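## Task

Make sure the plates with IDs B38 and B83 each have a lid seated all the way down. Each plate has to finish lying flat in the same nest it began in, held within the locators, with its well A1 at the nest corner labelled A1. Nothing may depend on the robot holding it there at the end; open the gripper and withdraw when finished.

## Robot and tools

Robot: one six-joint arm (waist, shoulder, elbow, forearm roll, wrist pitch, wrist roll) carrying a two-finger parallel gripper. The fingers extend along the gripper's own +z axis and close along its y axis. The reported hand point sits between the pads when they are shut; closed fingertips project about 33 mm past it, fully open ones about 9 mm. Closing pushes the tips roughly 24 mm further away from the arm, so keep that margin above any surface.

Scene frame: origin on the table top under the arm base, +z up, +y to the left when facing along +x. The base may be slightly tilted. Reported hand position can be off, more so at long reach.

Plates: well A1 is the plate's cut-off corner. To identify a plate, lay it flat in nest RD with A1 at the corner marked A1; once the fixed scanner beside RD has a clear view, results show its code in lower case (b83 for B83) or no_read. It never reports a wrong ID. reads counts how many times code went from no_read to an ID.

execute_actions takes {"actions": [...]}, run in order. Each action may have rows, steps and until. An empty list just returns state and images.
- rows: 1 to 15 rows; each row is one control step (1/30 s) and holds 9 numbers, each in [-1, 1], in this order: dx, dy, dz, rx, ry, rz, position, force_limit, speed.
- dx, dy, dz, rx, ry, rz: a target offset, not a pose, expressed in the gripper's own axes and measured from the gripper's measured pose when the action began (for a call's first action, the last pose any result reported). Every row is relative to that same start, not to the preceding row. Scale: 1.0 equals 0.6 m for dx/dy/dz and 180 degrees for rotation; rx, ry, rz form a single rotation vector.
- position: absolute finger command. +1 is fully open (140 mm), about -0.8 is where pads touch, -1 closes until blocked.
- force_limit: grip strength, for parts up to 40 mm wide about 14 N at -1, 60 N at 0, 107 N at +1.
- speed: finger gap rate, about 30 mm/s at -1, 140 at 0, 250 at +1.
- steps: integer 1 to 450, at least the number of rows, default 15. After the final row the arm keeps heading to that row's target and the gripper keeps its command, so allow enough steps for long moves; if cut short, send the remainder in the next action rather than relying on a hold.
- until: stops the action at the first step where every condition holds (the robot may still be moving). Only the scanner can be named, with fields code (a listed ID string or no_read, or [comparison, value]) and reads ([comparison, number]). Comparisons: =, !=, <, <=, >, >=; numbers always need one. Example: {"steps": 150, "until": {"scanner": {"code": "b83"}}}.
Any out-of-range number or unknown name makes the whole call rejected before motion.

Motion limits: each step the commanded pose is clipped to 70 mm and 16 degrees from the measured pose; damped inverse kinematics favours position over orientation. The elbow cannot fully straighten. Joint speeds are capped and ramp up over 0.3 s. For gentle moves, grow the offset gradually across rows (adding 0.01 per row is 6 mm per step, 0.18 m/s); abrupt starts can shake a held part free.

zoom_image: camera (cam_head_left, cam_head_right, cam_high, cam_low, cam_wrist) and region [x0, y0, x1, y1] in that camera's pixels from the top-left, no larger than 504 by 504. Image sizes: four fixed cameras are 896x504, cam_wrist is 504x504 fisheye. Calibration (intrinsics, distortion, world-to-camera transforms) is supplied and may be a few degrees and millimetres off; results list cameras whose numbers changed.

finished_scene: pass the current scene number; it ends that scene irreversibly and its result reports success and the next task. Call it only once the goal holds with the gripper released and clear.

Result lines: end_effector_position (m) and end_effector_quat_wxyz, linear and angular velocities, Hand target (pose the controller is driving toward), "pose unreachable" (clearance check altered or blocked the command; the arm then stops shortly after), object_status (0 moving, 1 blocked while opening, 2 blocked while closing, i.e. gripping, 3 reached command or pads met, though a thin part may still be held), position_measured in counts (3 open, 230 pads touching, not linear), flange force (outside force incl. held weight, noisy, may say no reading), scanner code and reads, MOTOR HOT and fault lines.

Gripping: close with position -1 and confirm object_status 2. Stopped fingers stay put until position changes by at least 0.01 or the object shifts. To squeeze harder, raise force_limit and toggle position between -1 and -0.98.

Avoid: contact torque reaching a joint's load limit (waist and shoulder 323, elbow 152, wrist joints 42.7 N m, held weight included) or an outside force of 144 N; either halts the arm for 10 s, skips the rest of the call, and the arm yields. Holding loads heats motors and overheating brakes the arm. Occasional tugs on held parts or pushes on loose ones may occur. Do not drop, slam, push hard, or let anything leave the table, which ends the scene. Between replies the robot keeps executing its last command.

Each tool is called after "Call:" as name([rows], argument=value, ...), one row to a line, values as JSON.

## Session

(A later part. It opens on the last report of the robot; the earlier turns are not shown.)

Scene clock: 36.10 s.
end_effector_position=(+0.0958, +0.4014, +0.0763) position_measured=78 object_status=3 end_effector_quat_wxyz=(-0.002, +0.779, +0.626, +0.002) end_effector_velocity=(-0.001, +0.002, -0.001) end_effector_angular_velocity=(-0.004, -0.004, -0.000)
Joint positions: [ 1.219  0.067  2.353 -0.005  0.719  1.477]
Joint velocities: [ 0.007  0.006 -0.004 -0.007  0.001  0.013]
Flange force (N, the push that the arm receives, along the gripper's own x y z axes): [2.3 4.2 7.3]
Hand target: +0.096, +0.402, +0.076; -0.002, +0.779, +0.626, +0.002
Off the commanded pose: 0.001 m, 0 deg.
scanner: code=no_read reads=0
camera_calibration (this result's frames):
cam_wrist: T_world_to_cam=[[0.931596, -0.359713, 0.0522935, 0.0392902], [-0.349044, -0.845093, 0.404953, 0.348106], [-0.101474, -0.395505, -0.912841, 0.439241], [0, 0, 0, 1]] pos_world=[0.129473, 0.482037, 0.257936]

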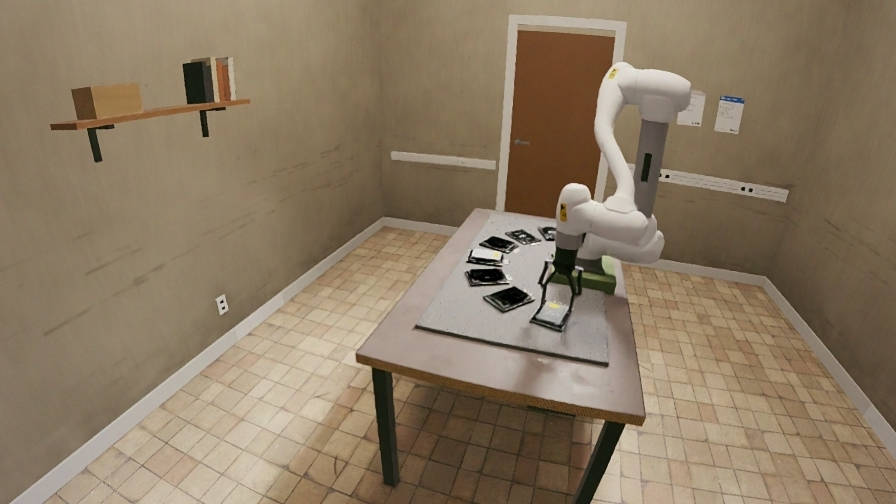

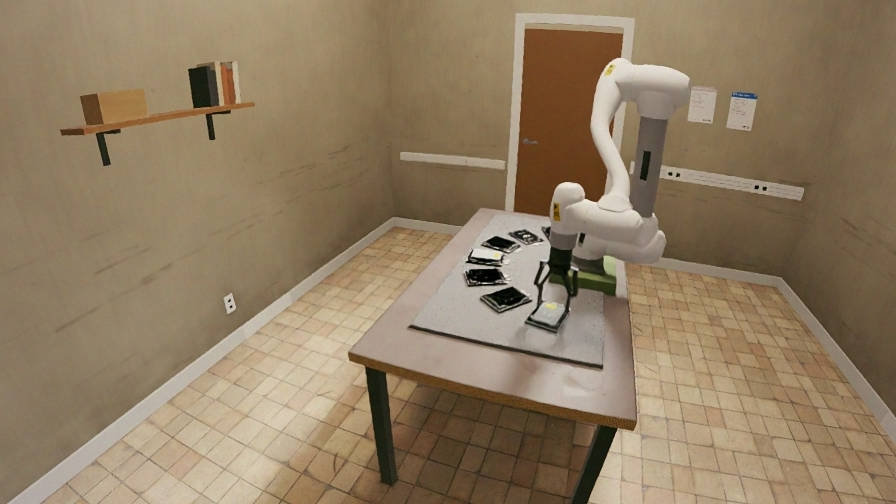

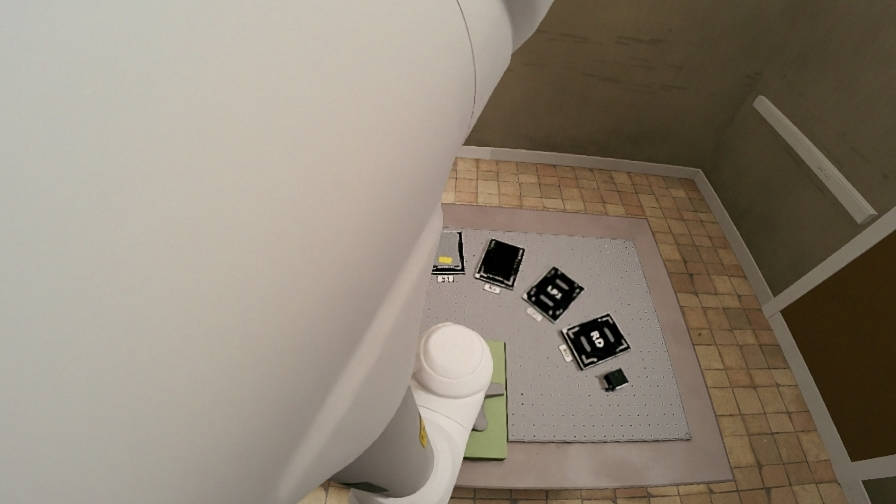

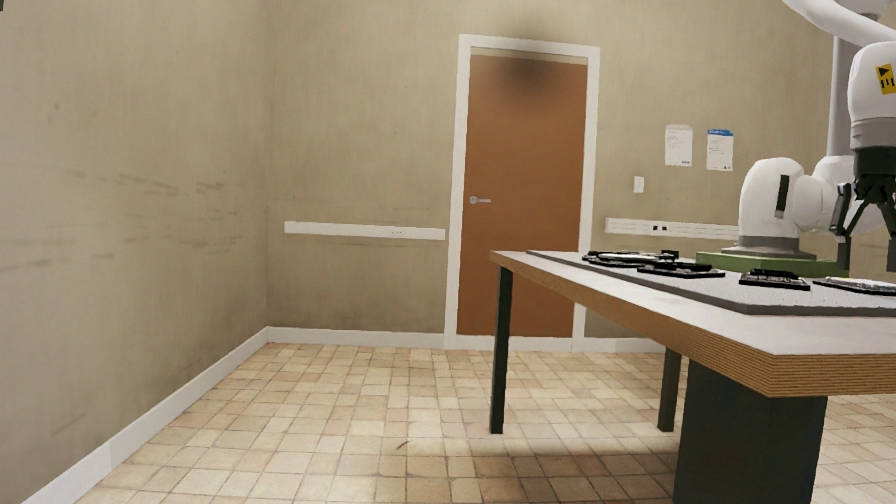

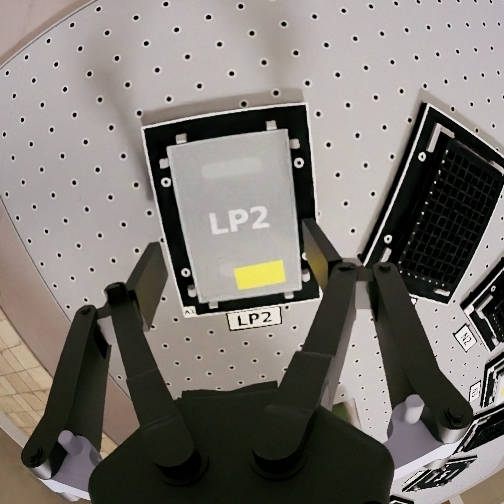

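Call:
zoom_image(camera="cam_wrist", region=[135, 115, 215, 195])

Call:
zoom_image(camera="cam_wrist", region=[245, 95, 325, 175])

Region (135, 115, 215, 195) of cam_wrist's 504x504 image, scaled by 6.300, with more detail than that image has.

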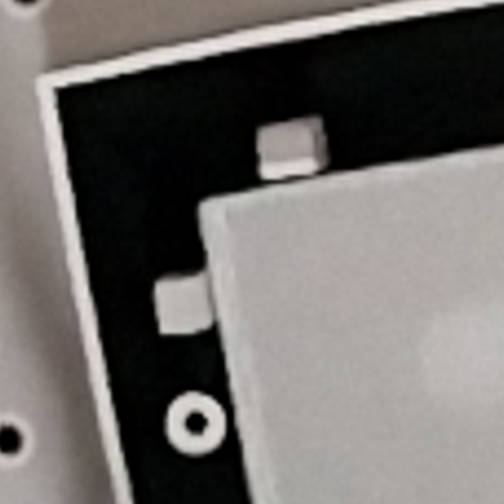

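Region (245, 95, 325, 175) of cam_wrist's 504x504 image, scaled by 6.300, with more detail than that image has.

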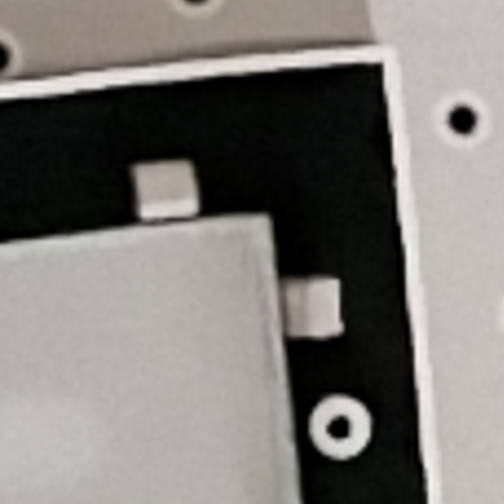

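Call:
execute_actions([
  {"rows": [[0.0004,0.0005,0.0007,0,-0.0001,0.0004,0.4,-0.4,-0.2],[0.0013,0.0017,0.0028,0,-0.0003,0.0013,0.4,-0.4,-0.2],[0.0026,0.0034,0.0059,-0.0001,-0.0006,0.0027,0.4,-0.4,-0.2],[0.0042,0.0053,0.0099,-0.0001,-0.0010,0.0043,0.4,-0.4,-0.2],[0.0057,0.0073,0.0143,-0.0002,-0.0013,0.0059,0.4,-0.4,-0.2],[0.0070,0.0090,0.019,-0.0002,-0.0016,0.0073,0.4,-0.4,-0.2],[0.0080,0.0102,0.0237,-0.0003,-0.0018,0.0082,0.4,-0.4,-0.2],[0.0083,0.0107,0.0281,-0.0003,-0.0019,0.0086,0.4,-0.4,-0.2],[0.0083,0.0107,0.0321,-0.0003,-0.0019,0.0086,0.4,-0.4,-0.2],[0.0083,0.0107,0.0352,-0.0003,-0.0019,0.0086,0.4,-0.4,-0.2],[0.0083,0.0107,0.0373,-0.0003,-0.0019,0.0086,0.4,-0.4,-0.2],[0.0083,0.0107,0.038,-0.0003,-0.0019,0.0086,0.4,-0.4,-0.2]], "steps": 15},
])

Scene clock: 38.83 s.
end_effector_position=(+0.1031, +0.4050, +0.0542) position_measured=78 object_status=3 end_effector_quat_wxyz=(-0.000, +0.788, +0.616, -0.000) end_effector_velocity=(+0.000, +0.000, -0.010) end_effector_angular_velocity=(-0.000, -0.001, -0.001)
Joint positions: [ 1.206  0.116  2.358 -0.008  0.671  1.493]
Joint velocities: [-0.     0.019  0.006 -0.001 -0.026  0.002]
Flange force (N, the push that the arm receives, along the gripper's own x y z axes): [1.2 -0.3 7.1]
Hand target: +0.103, +0.405, +0.054; -0.000, +0.788, +0.616, -0.000
Off the commanded pose: 0.001 m, 0 deg.
scanner: code=no_read reads=0
camera_calibration (this result's frames):
cam_wrist: T_world_to_cam=[[0.92165, -0.384244, 0.0540081, 0.0458321], [-0.371323, -0.833009, 0.41014, 0.359842], [-0.112605, -0.39806, -0.910422, 0.423283], [0, 0, 0, 1]] pos_world=[0.13904, 0.485855, 0.235305]

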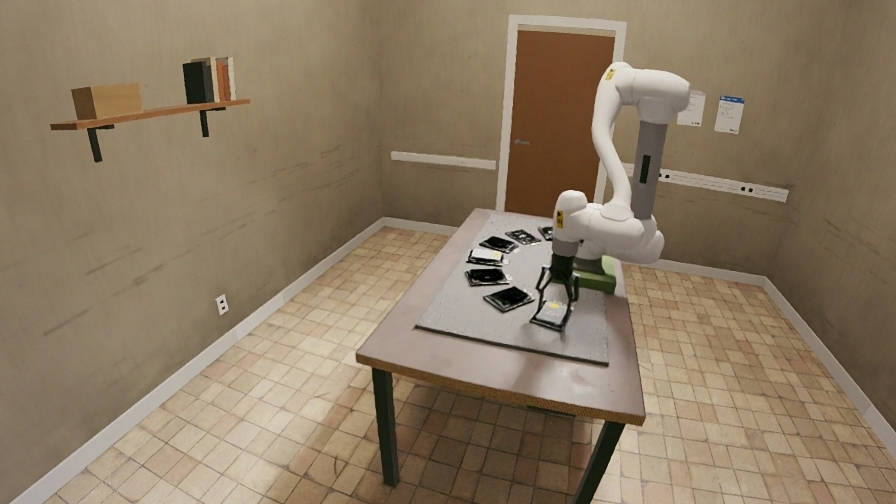

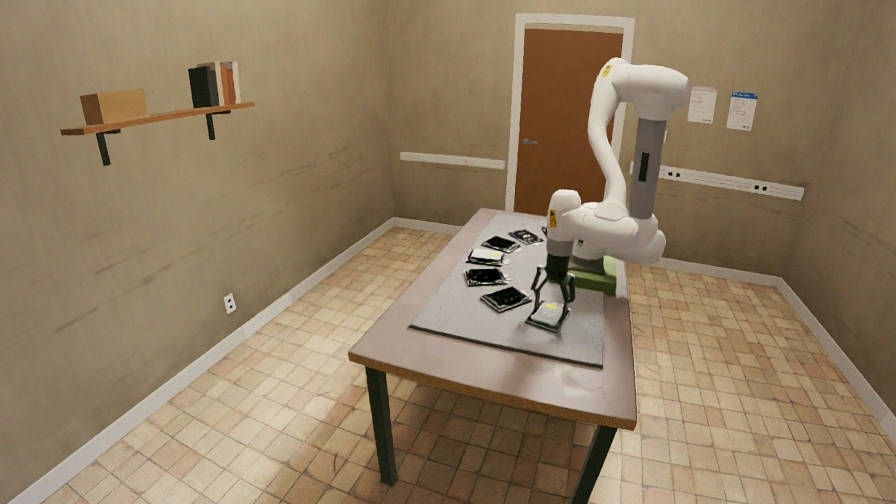

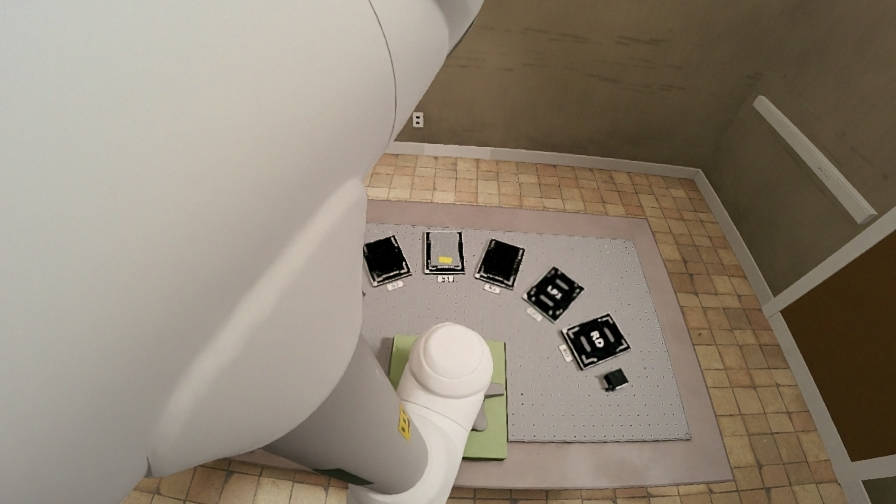

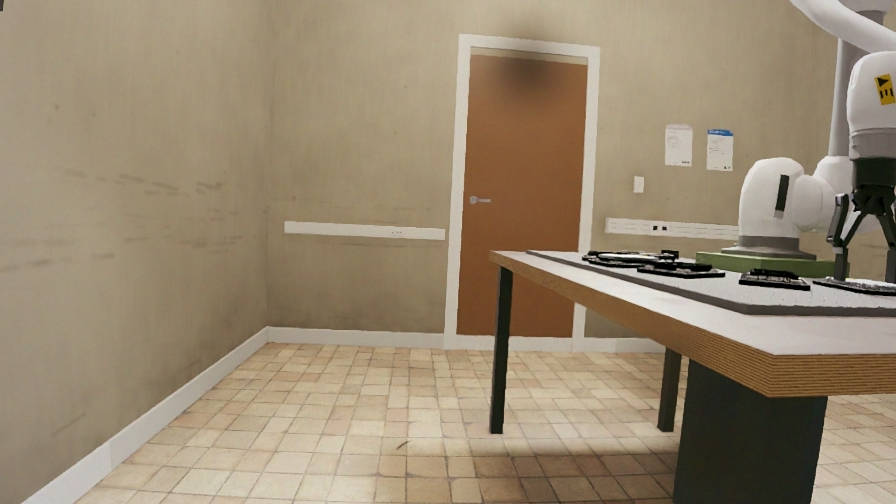

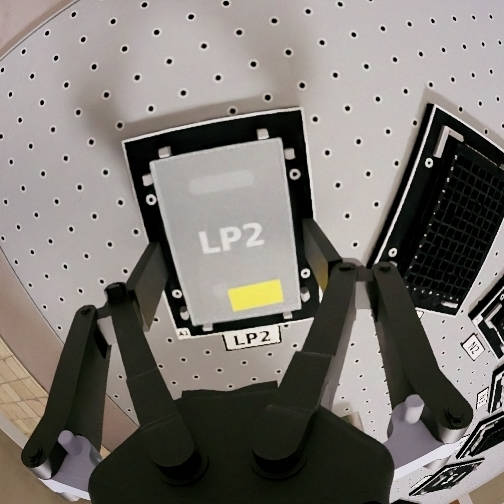

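Call:
execute_actions(actions=[])

Call:
zoom_image(camera="cam_wrist", region=[130, 130, 210, 210])

Call:
zoom_image(camera="cam_wrist", region=[240, 105, 320, 185])

Call:
zoom_image(camera="cam_wrist", region=[165, 265, 245, 345])

Scene clock: 38.93 s.
end_effector_position=(+0.1031, +0.4051, +0.0537) position_measured=78 object_status=3 end_effector_quat_wxyz=(-0.000, +0.788, +0.616, +0.000) end_effector_velocity=(+0.001, -0.001, -0.002) end_effector_angular_velocity=(-0.001, +0.000, -0.003)
Joint positions: [ 1.206  0.117  2.358 -0.008  0.67   1.493]
Joint velocities: [-0.002  0.004  0.002 -0.    -0.005  0.001]
Flange force (N, the push that the arm receives, along the gripper's own x y z axes): [-1.2 2.6 3.9]
Hand target: +0.103, +0.405, +0.054; -0.000, +0.788, +0.616, -0.000
Off the commanded pose: 0.000 m, 0 deg.
scanner: code=no_read reads=0
camera_calibration (this result's frames):
cam_wrist: T_world_to_cam=[[0.921602, -0.384358, 0.054023, 0.0458855], [-0.371434, -0.832966, 0.410127, 0.360076], [-0.112637, -0.39804, -0.910427, 0.422815], [0, 0, 0, 1]] pos_world=[0.139081, 0.485865, 0.234786]

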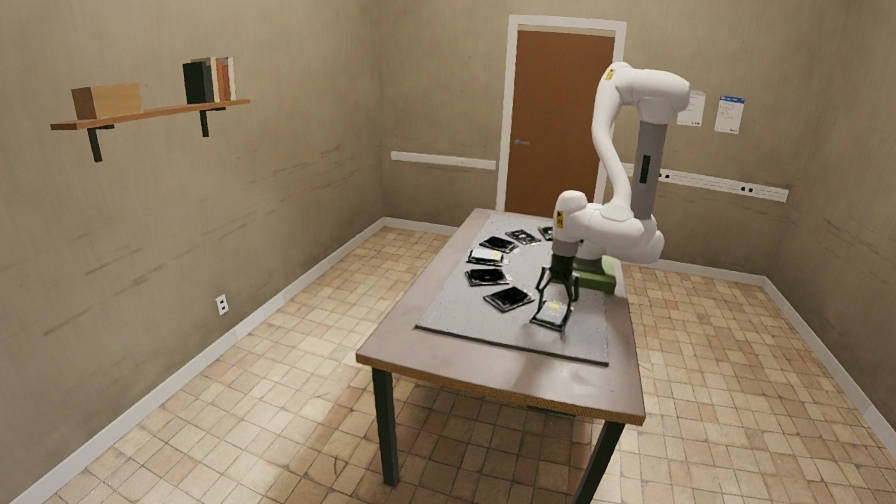

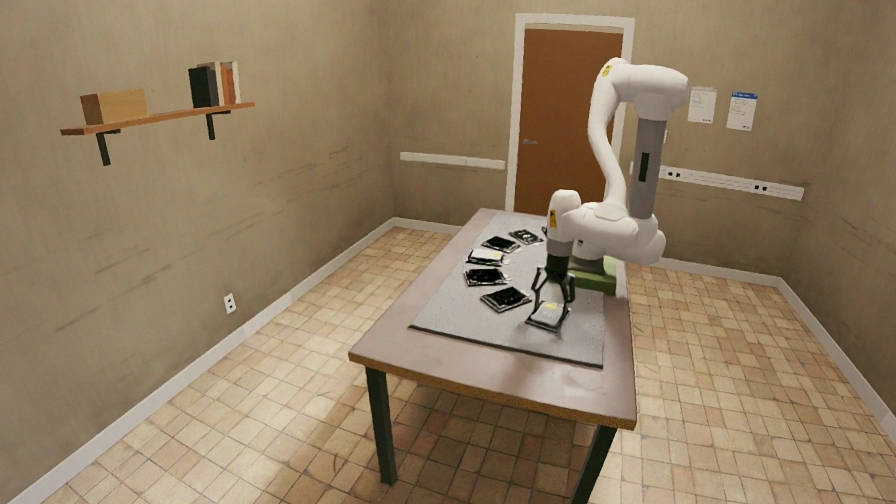

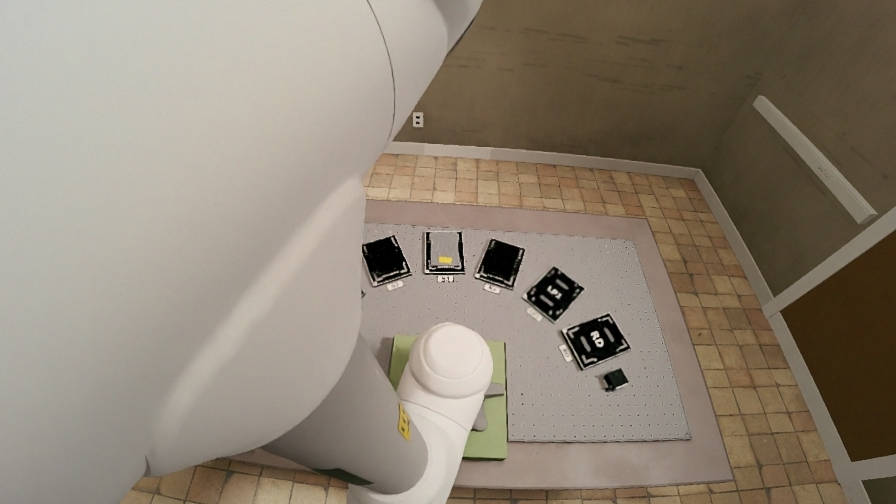

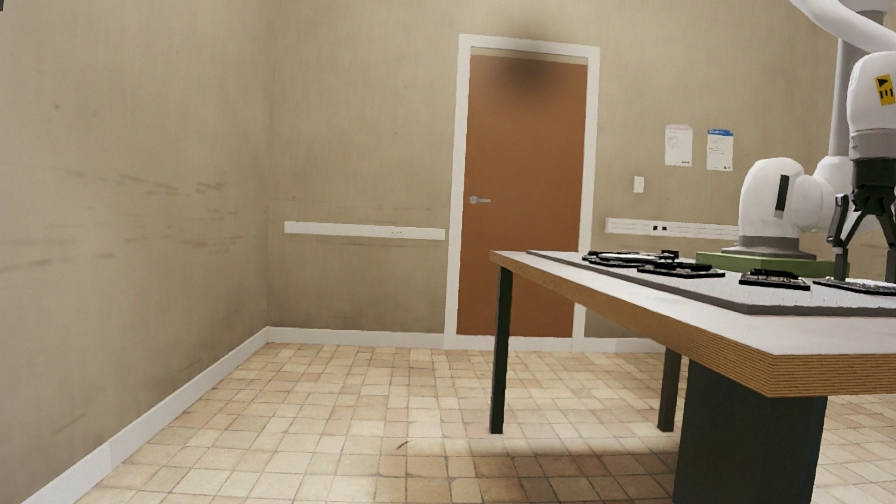

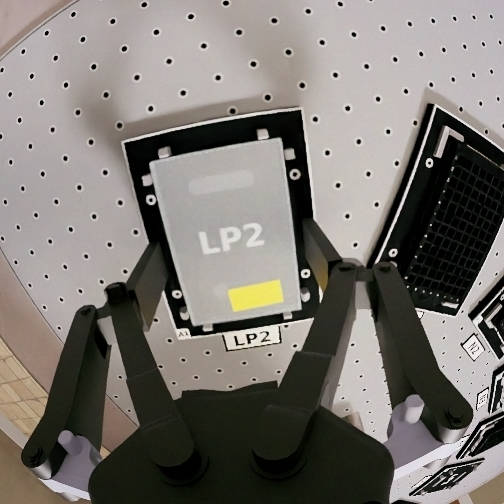

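Region (130, 130, 210, 210) of cam_wrist's 504x504 image, scaled by 6.300, with more detail than that image has.

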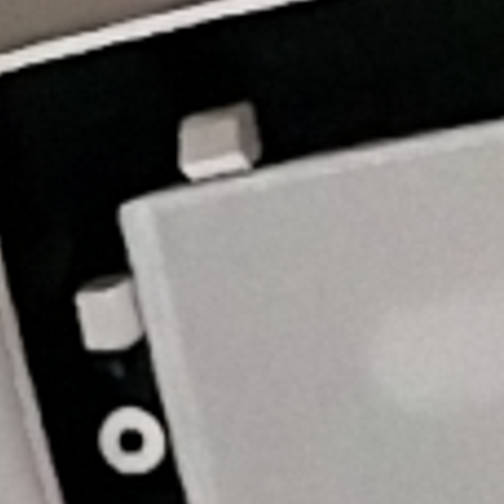

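Region (240, 105, 320, 185) of cam_wrist's 504x504 image, scaled by 6.300, with more detail than that image has.

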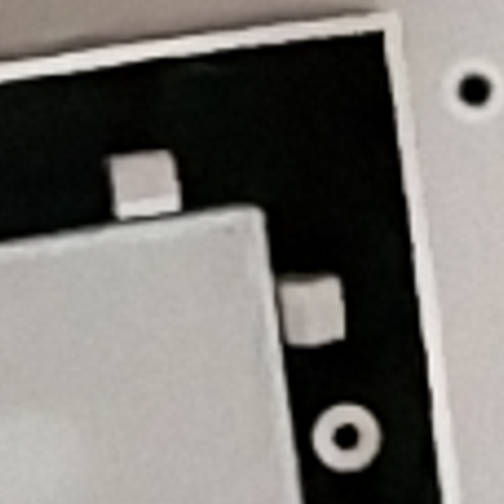

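Region (165, 265, 245, 345) of cam_wrist's 504x504 image, scaled by 6.300, with more detail than that image has.

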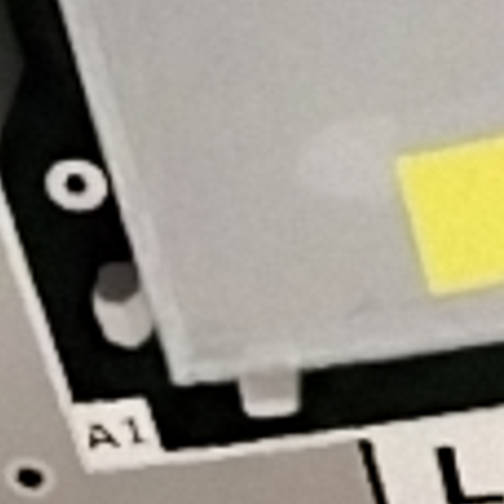

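Call:
execute_actions(actions=[])

Scene clock: 39.63 s.
end_effector_position=(+0.1031, +0.4050, +0.0535) position_measured=78 object_status=3 end_effector_quat_wxyz=(-0.000, +0.788, +0.616, -0.000) end_effector_velocity=(-0.000, +0.000, -0.000) end_effector_angular_velocity=(-0.000, -0.000, +0.000)
Joint positions: [ 1.206  0.117  2.358 -0.008  0.669  1.493]
Joint velocities: [ 0.001  0.     0.    -0.    -0.     0.001]
Flange force (N, the push that the arm receives, along the gripper's own x y z axes): [-1.4 1.6 4.3]
Hand target: +0.103, +0.405, +0.054; -0.000, +0.788, +0.616, -0.000
Off the commanded pose: 0.000 m, 0 deg.
scanner: code=no_read reads=0
camera_calibration (this result's frames):
cam_wrist: T_world_to_cam=[[0.921587, -0.384393, 0.054035, 0.0458928], [-0.371459, -0.832915, 0.410208, 0.360083], [-0.112674, -0.398114, -0.91039, 0.422678], [0, 0, 0, 1]] pos_world=[0.139087, 0.485834, 0.234613]

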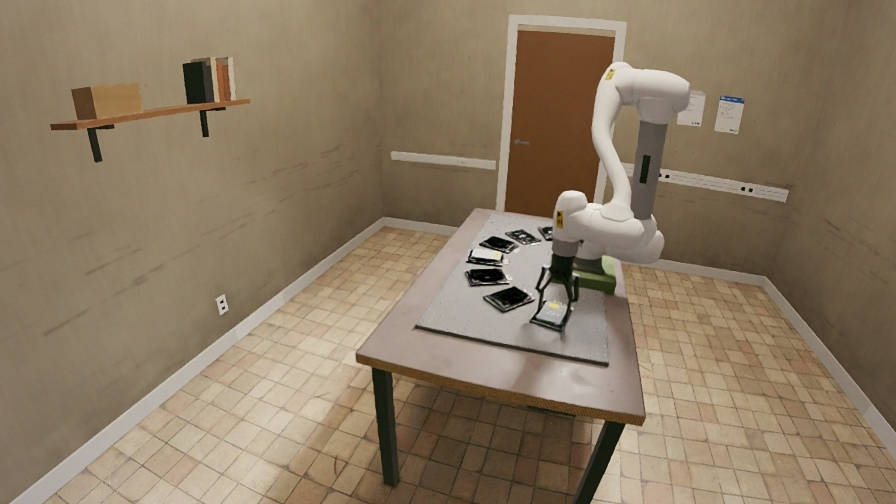

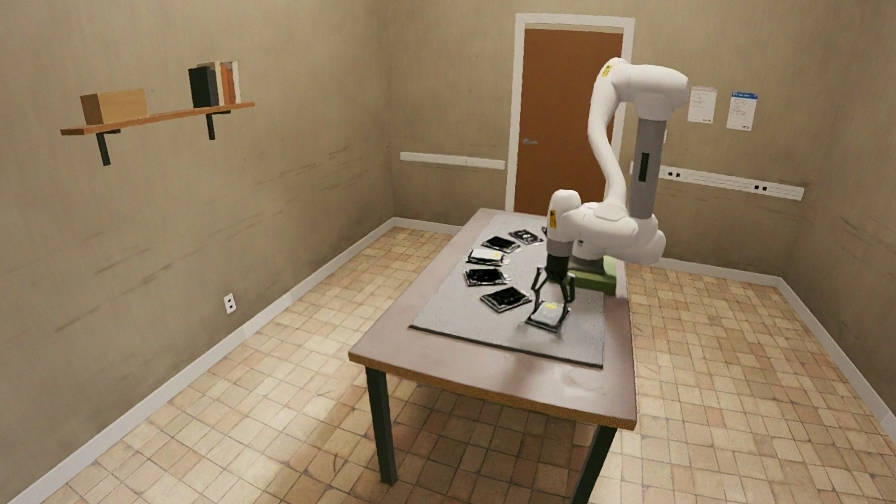

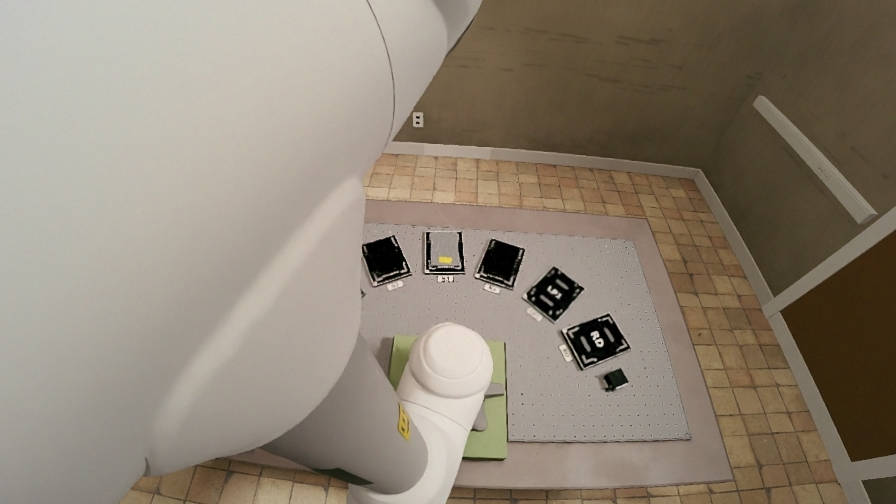

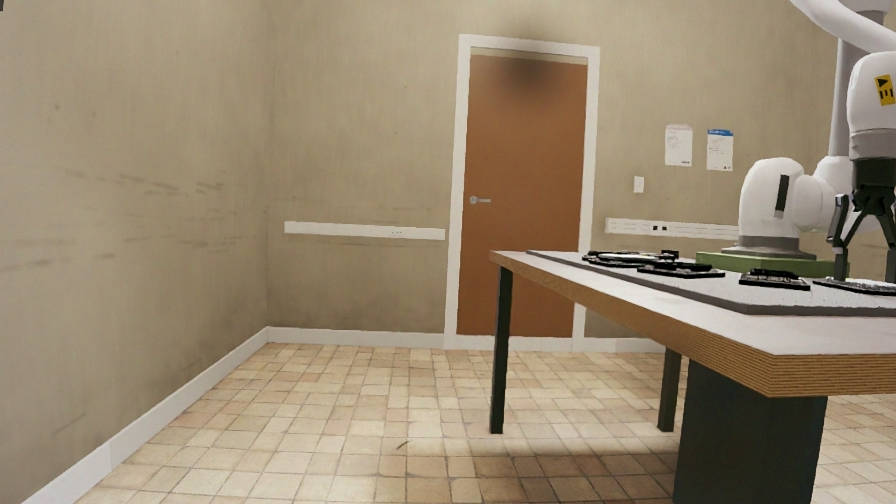

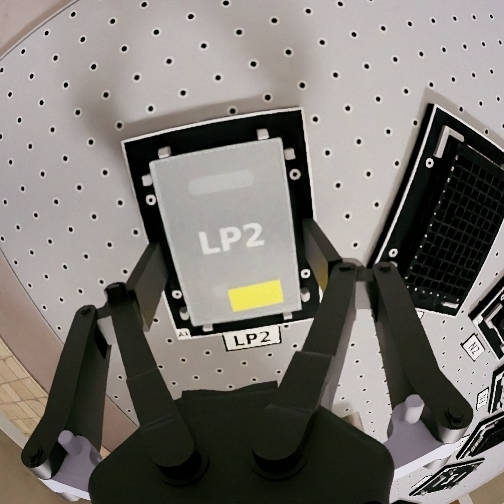

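Call:
execute_actions([
  {"rows": [[0,0,0,0,0,0,-1,-0.4,-0.6]], "steps": 15},
])

Scene clock: 40.17 s.
end_effector_position=(+0.1031, +0.4050, +0.0535) position_measured=103 object_status=2 end_effector_quat_wxyz=(-0.000, +0.788, +0.616, -0.000) end_effector_velocity=(+0.000, +0.000, +0.000) end_effector_angular_velocity=(+0.001, +0.000, -0.003)
Joint positions: [ 1.206  0.117  2.358 -0.008  0.669  1.493]
Joint velocities: [-0.001 -0.     0.     0.001 -0.     0.001]
Flange force (N, the push that the arm receives, along the gripper's own x y z axes): [-10.1 0.2 -37.9]
Hand target: +0.103, +0.405, +0.054; -0.000, +0.788, +0.616, -0.000
Off the commanded pose: 0.000 m, 0 deg.
scanner: code=no_read reads=0
camera_calibration (this result's frames):
cam_wrist: T_world_to_cam=[[0.921587, -0.384392, 0.0540365, 0.0458919], [-0.371459, -0.832915, 0.410209, 0.360082], [-0.112673, -0.398116, -0.910389, 0.422677], [0, 0, 0, 1]] pos_world=[0.139087, 0.485833, 0.234612]

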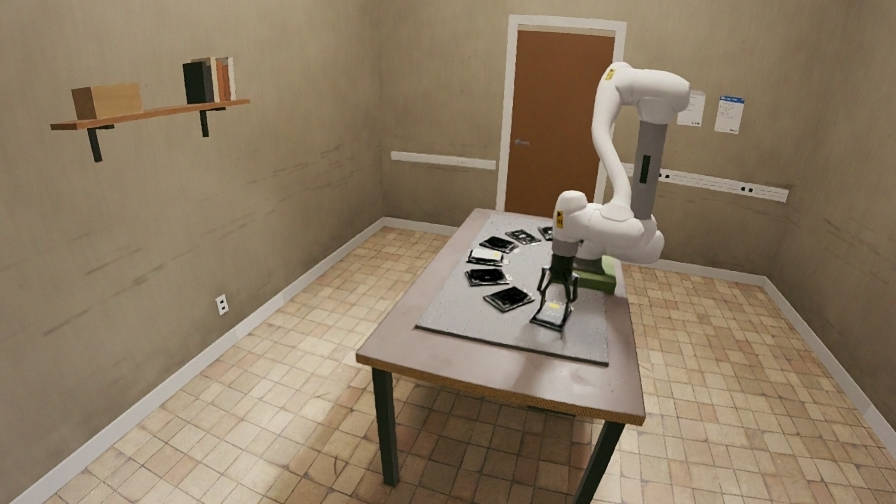

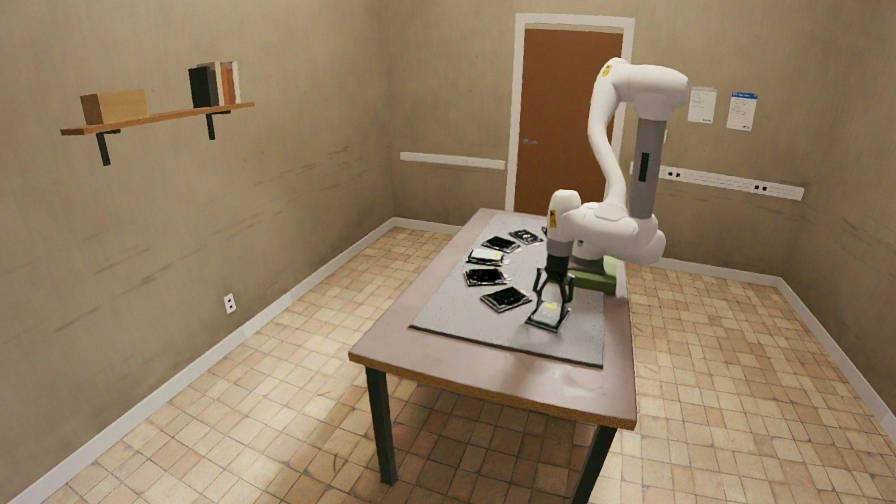

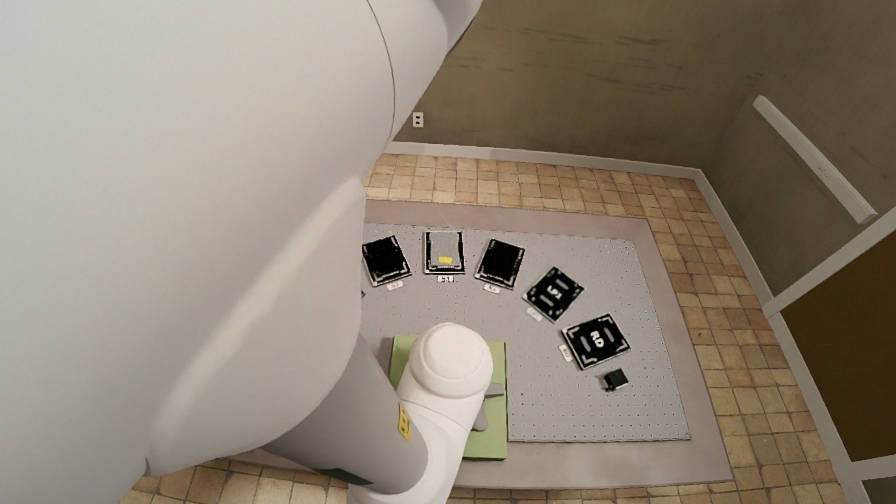

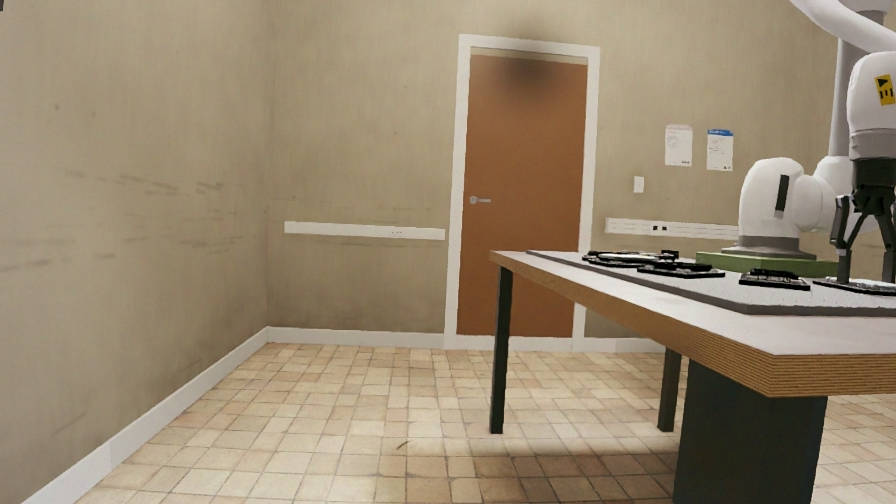

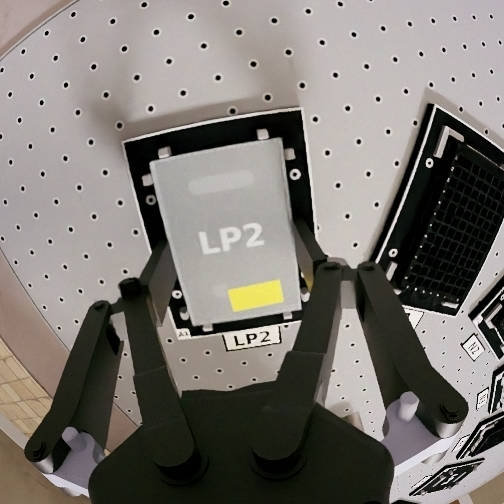

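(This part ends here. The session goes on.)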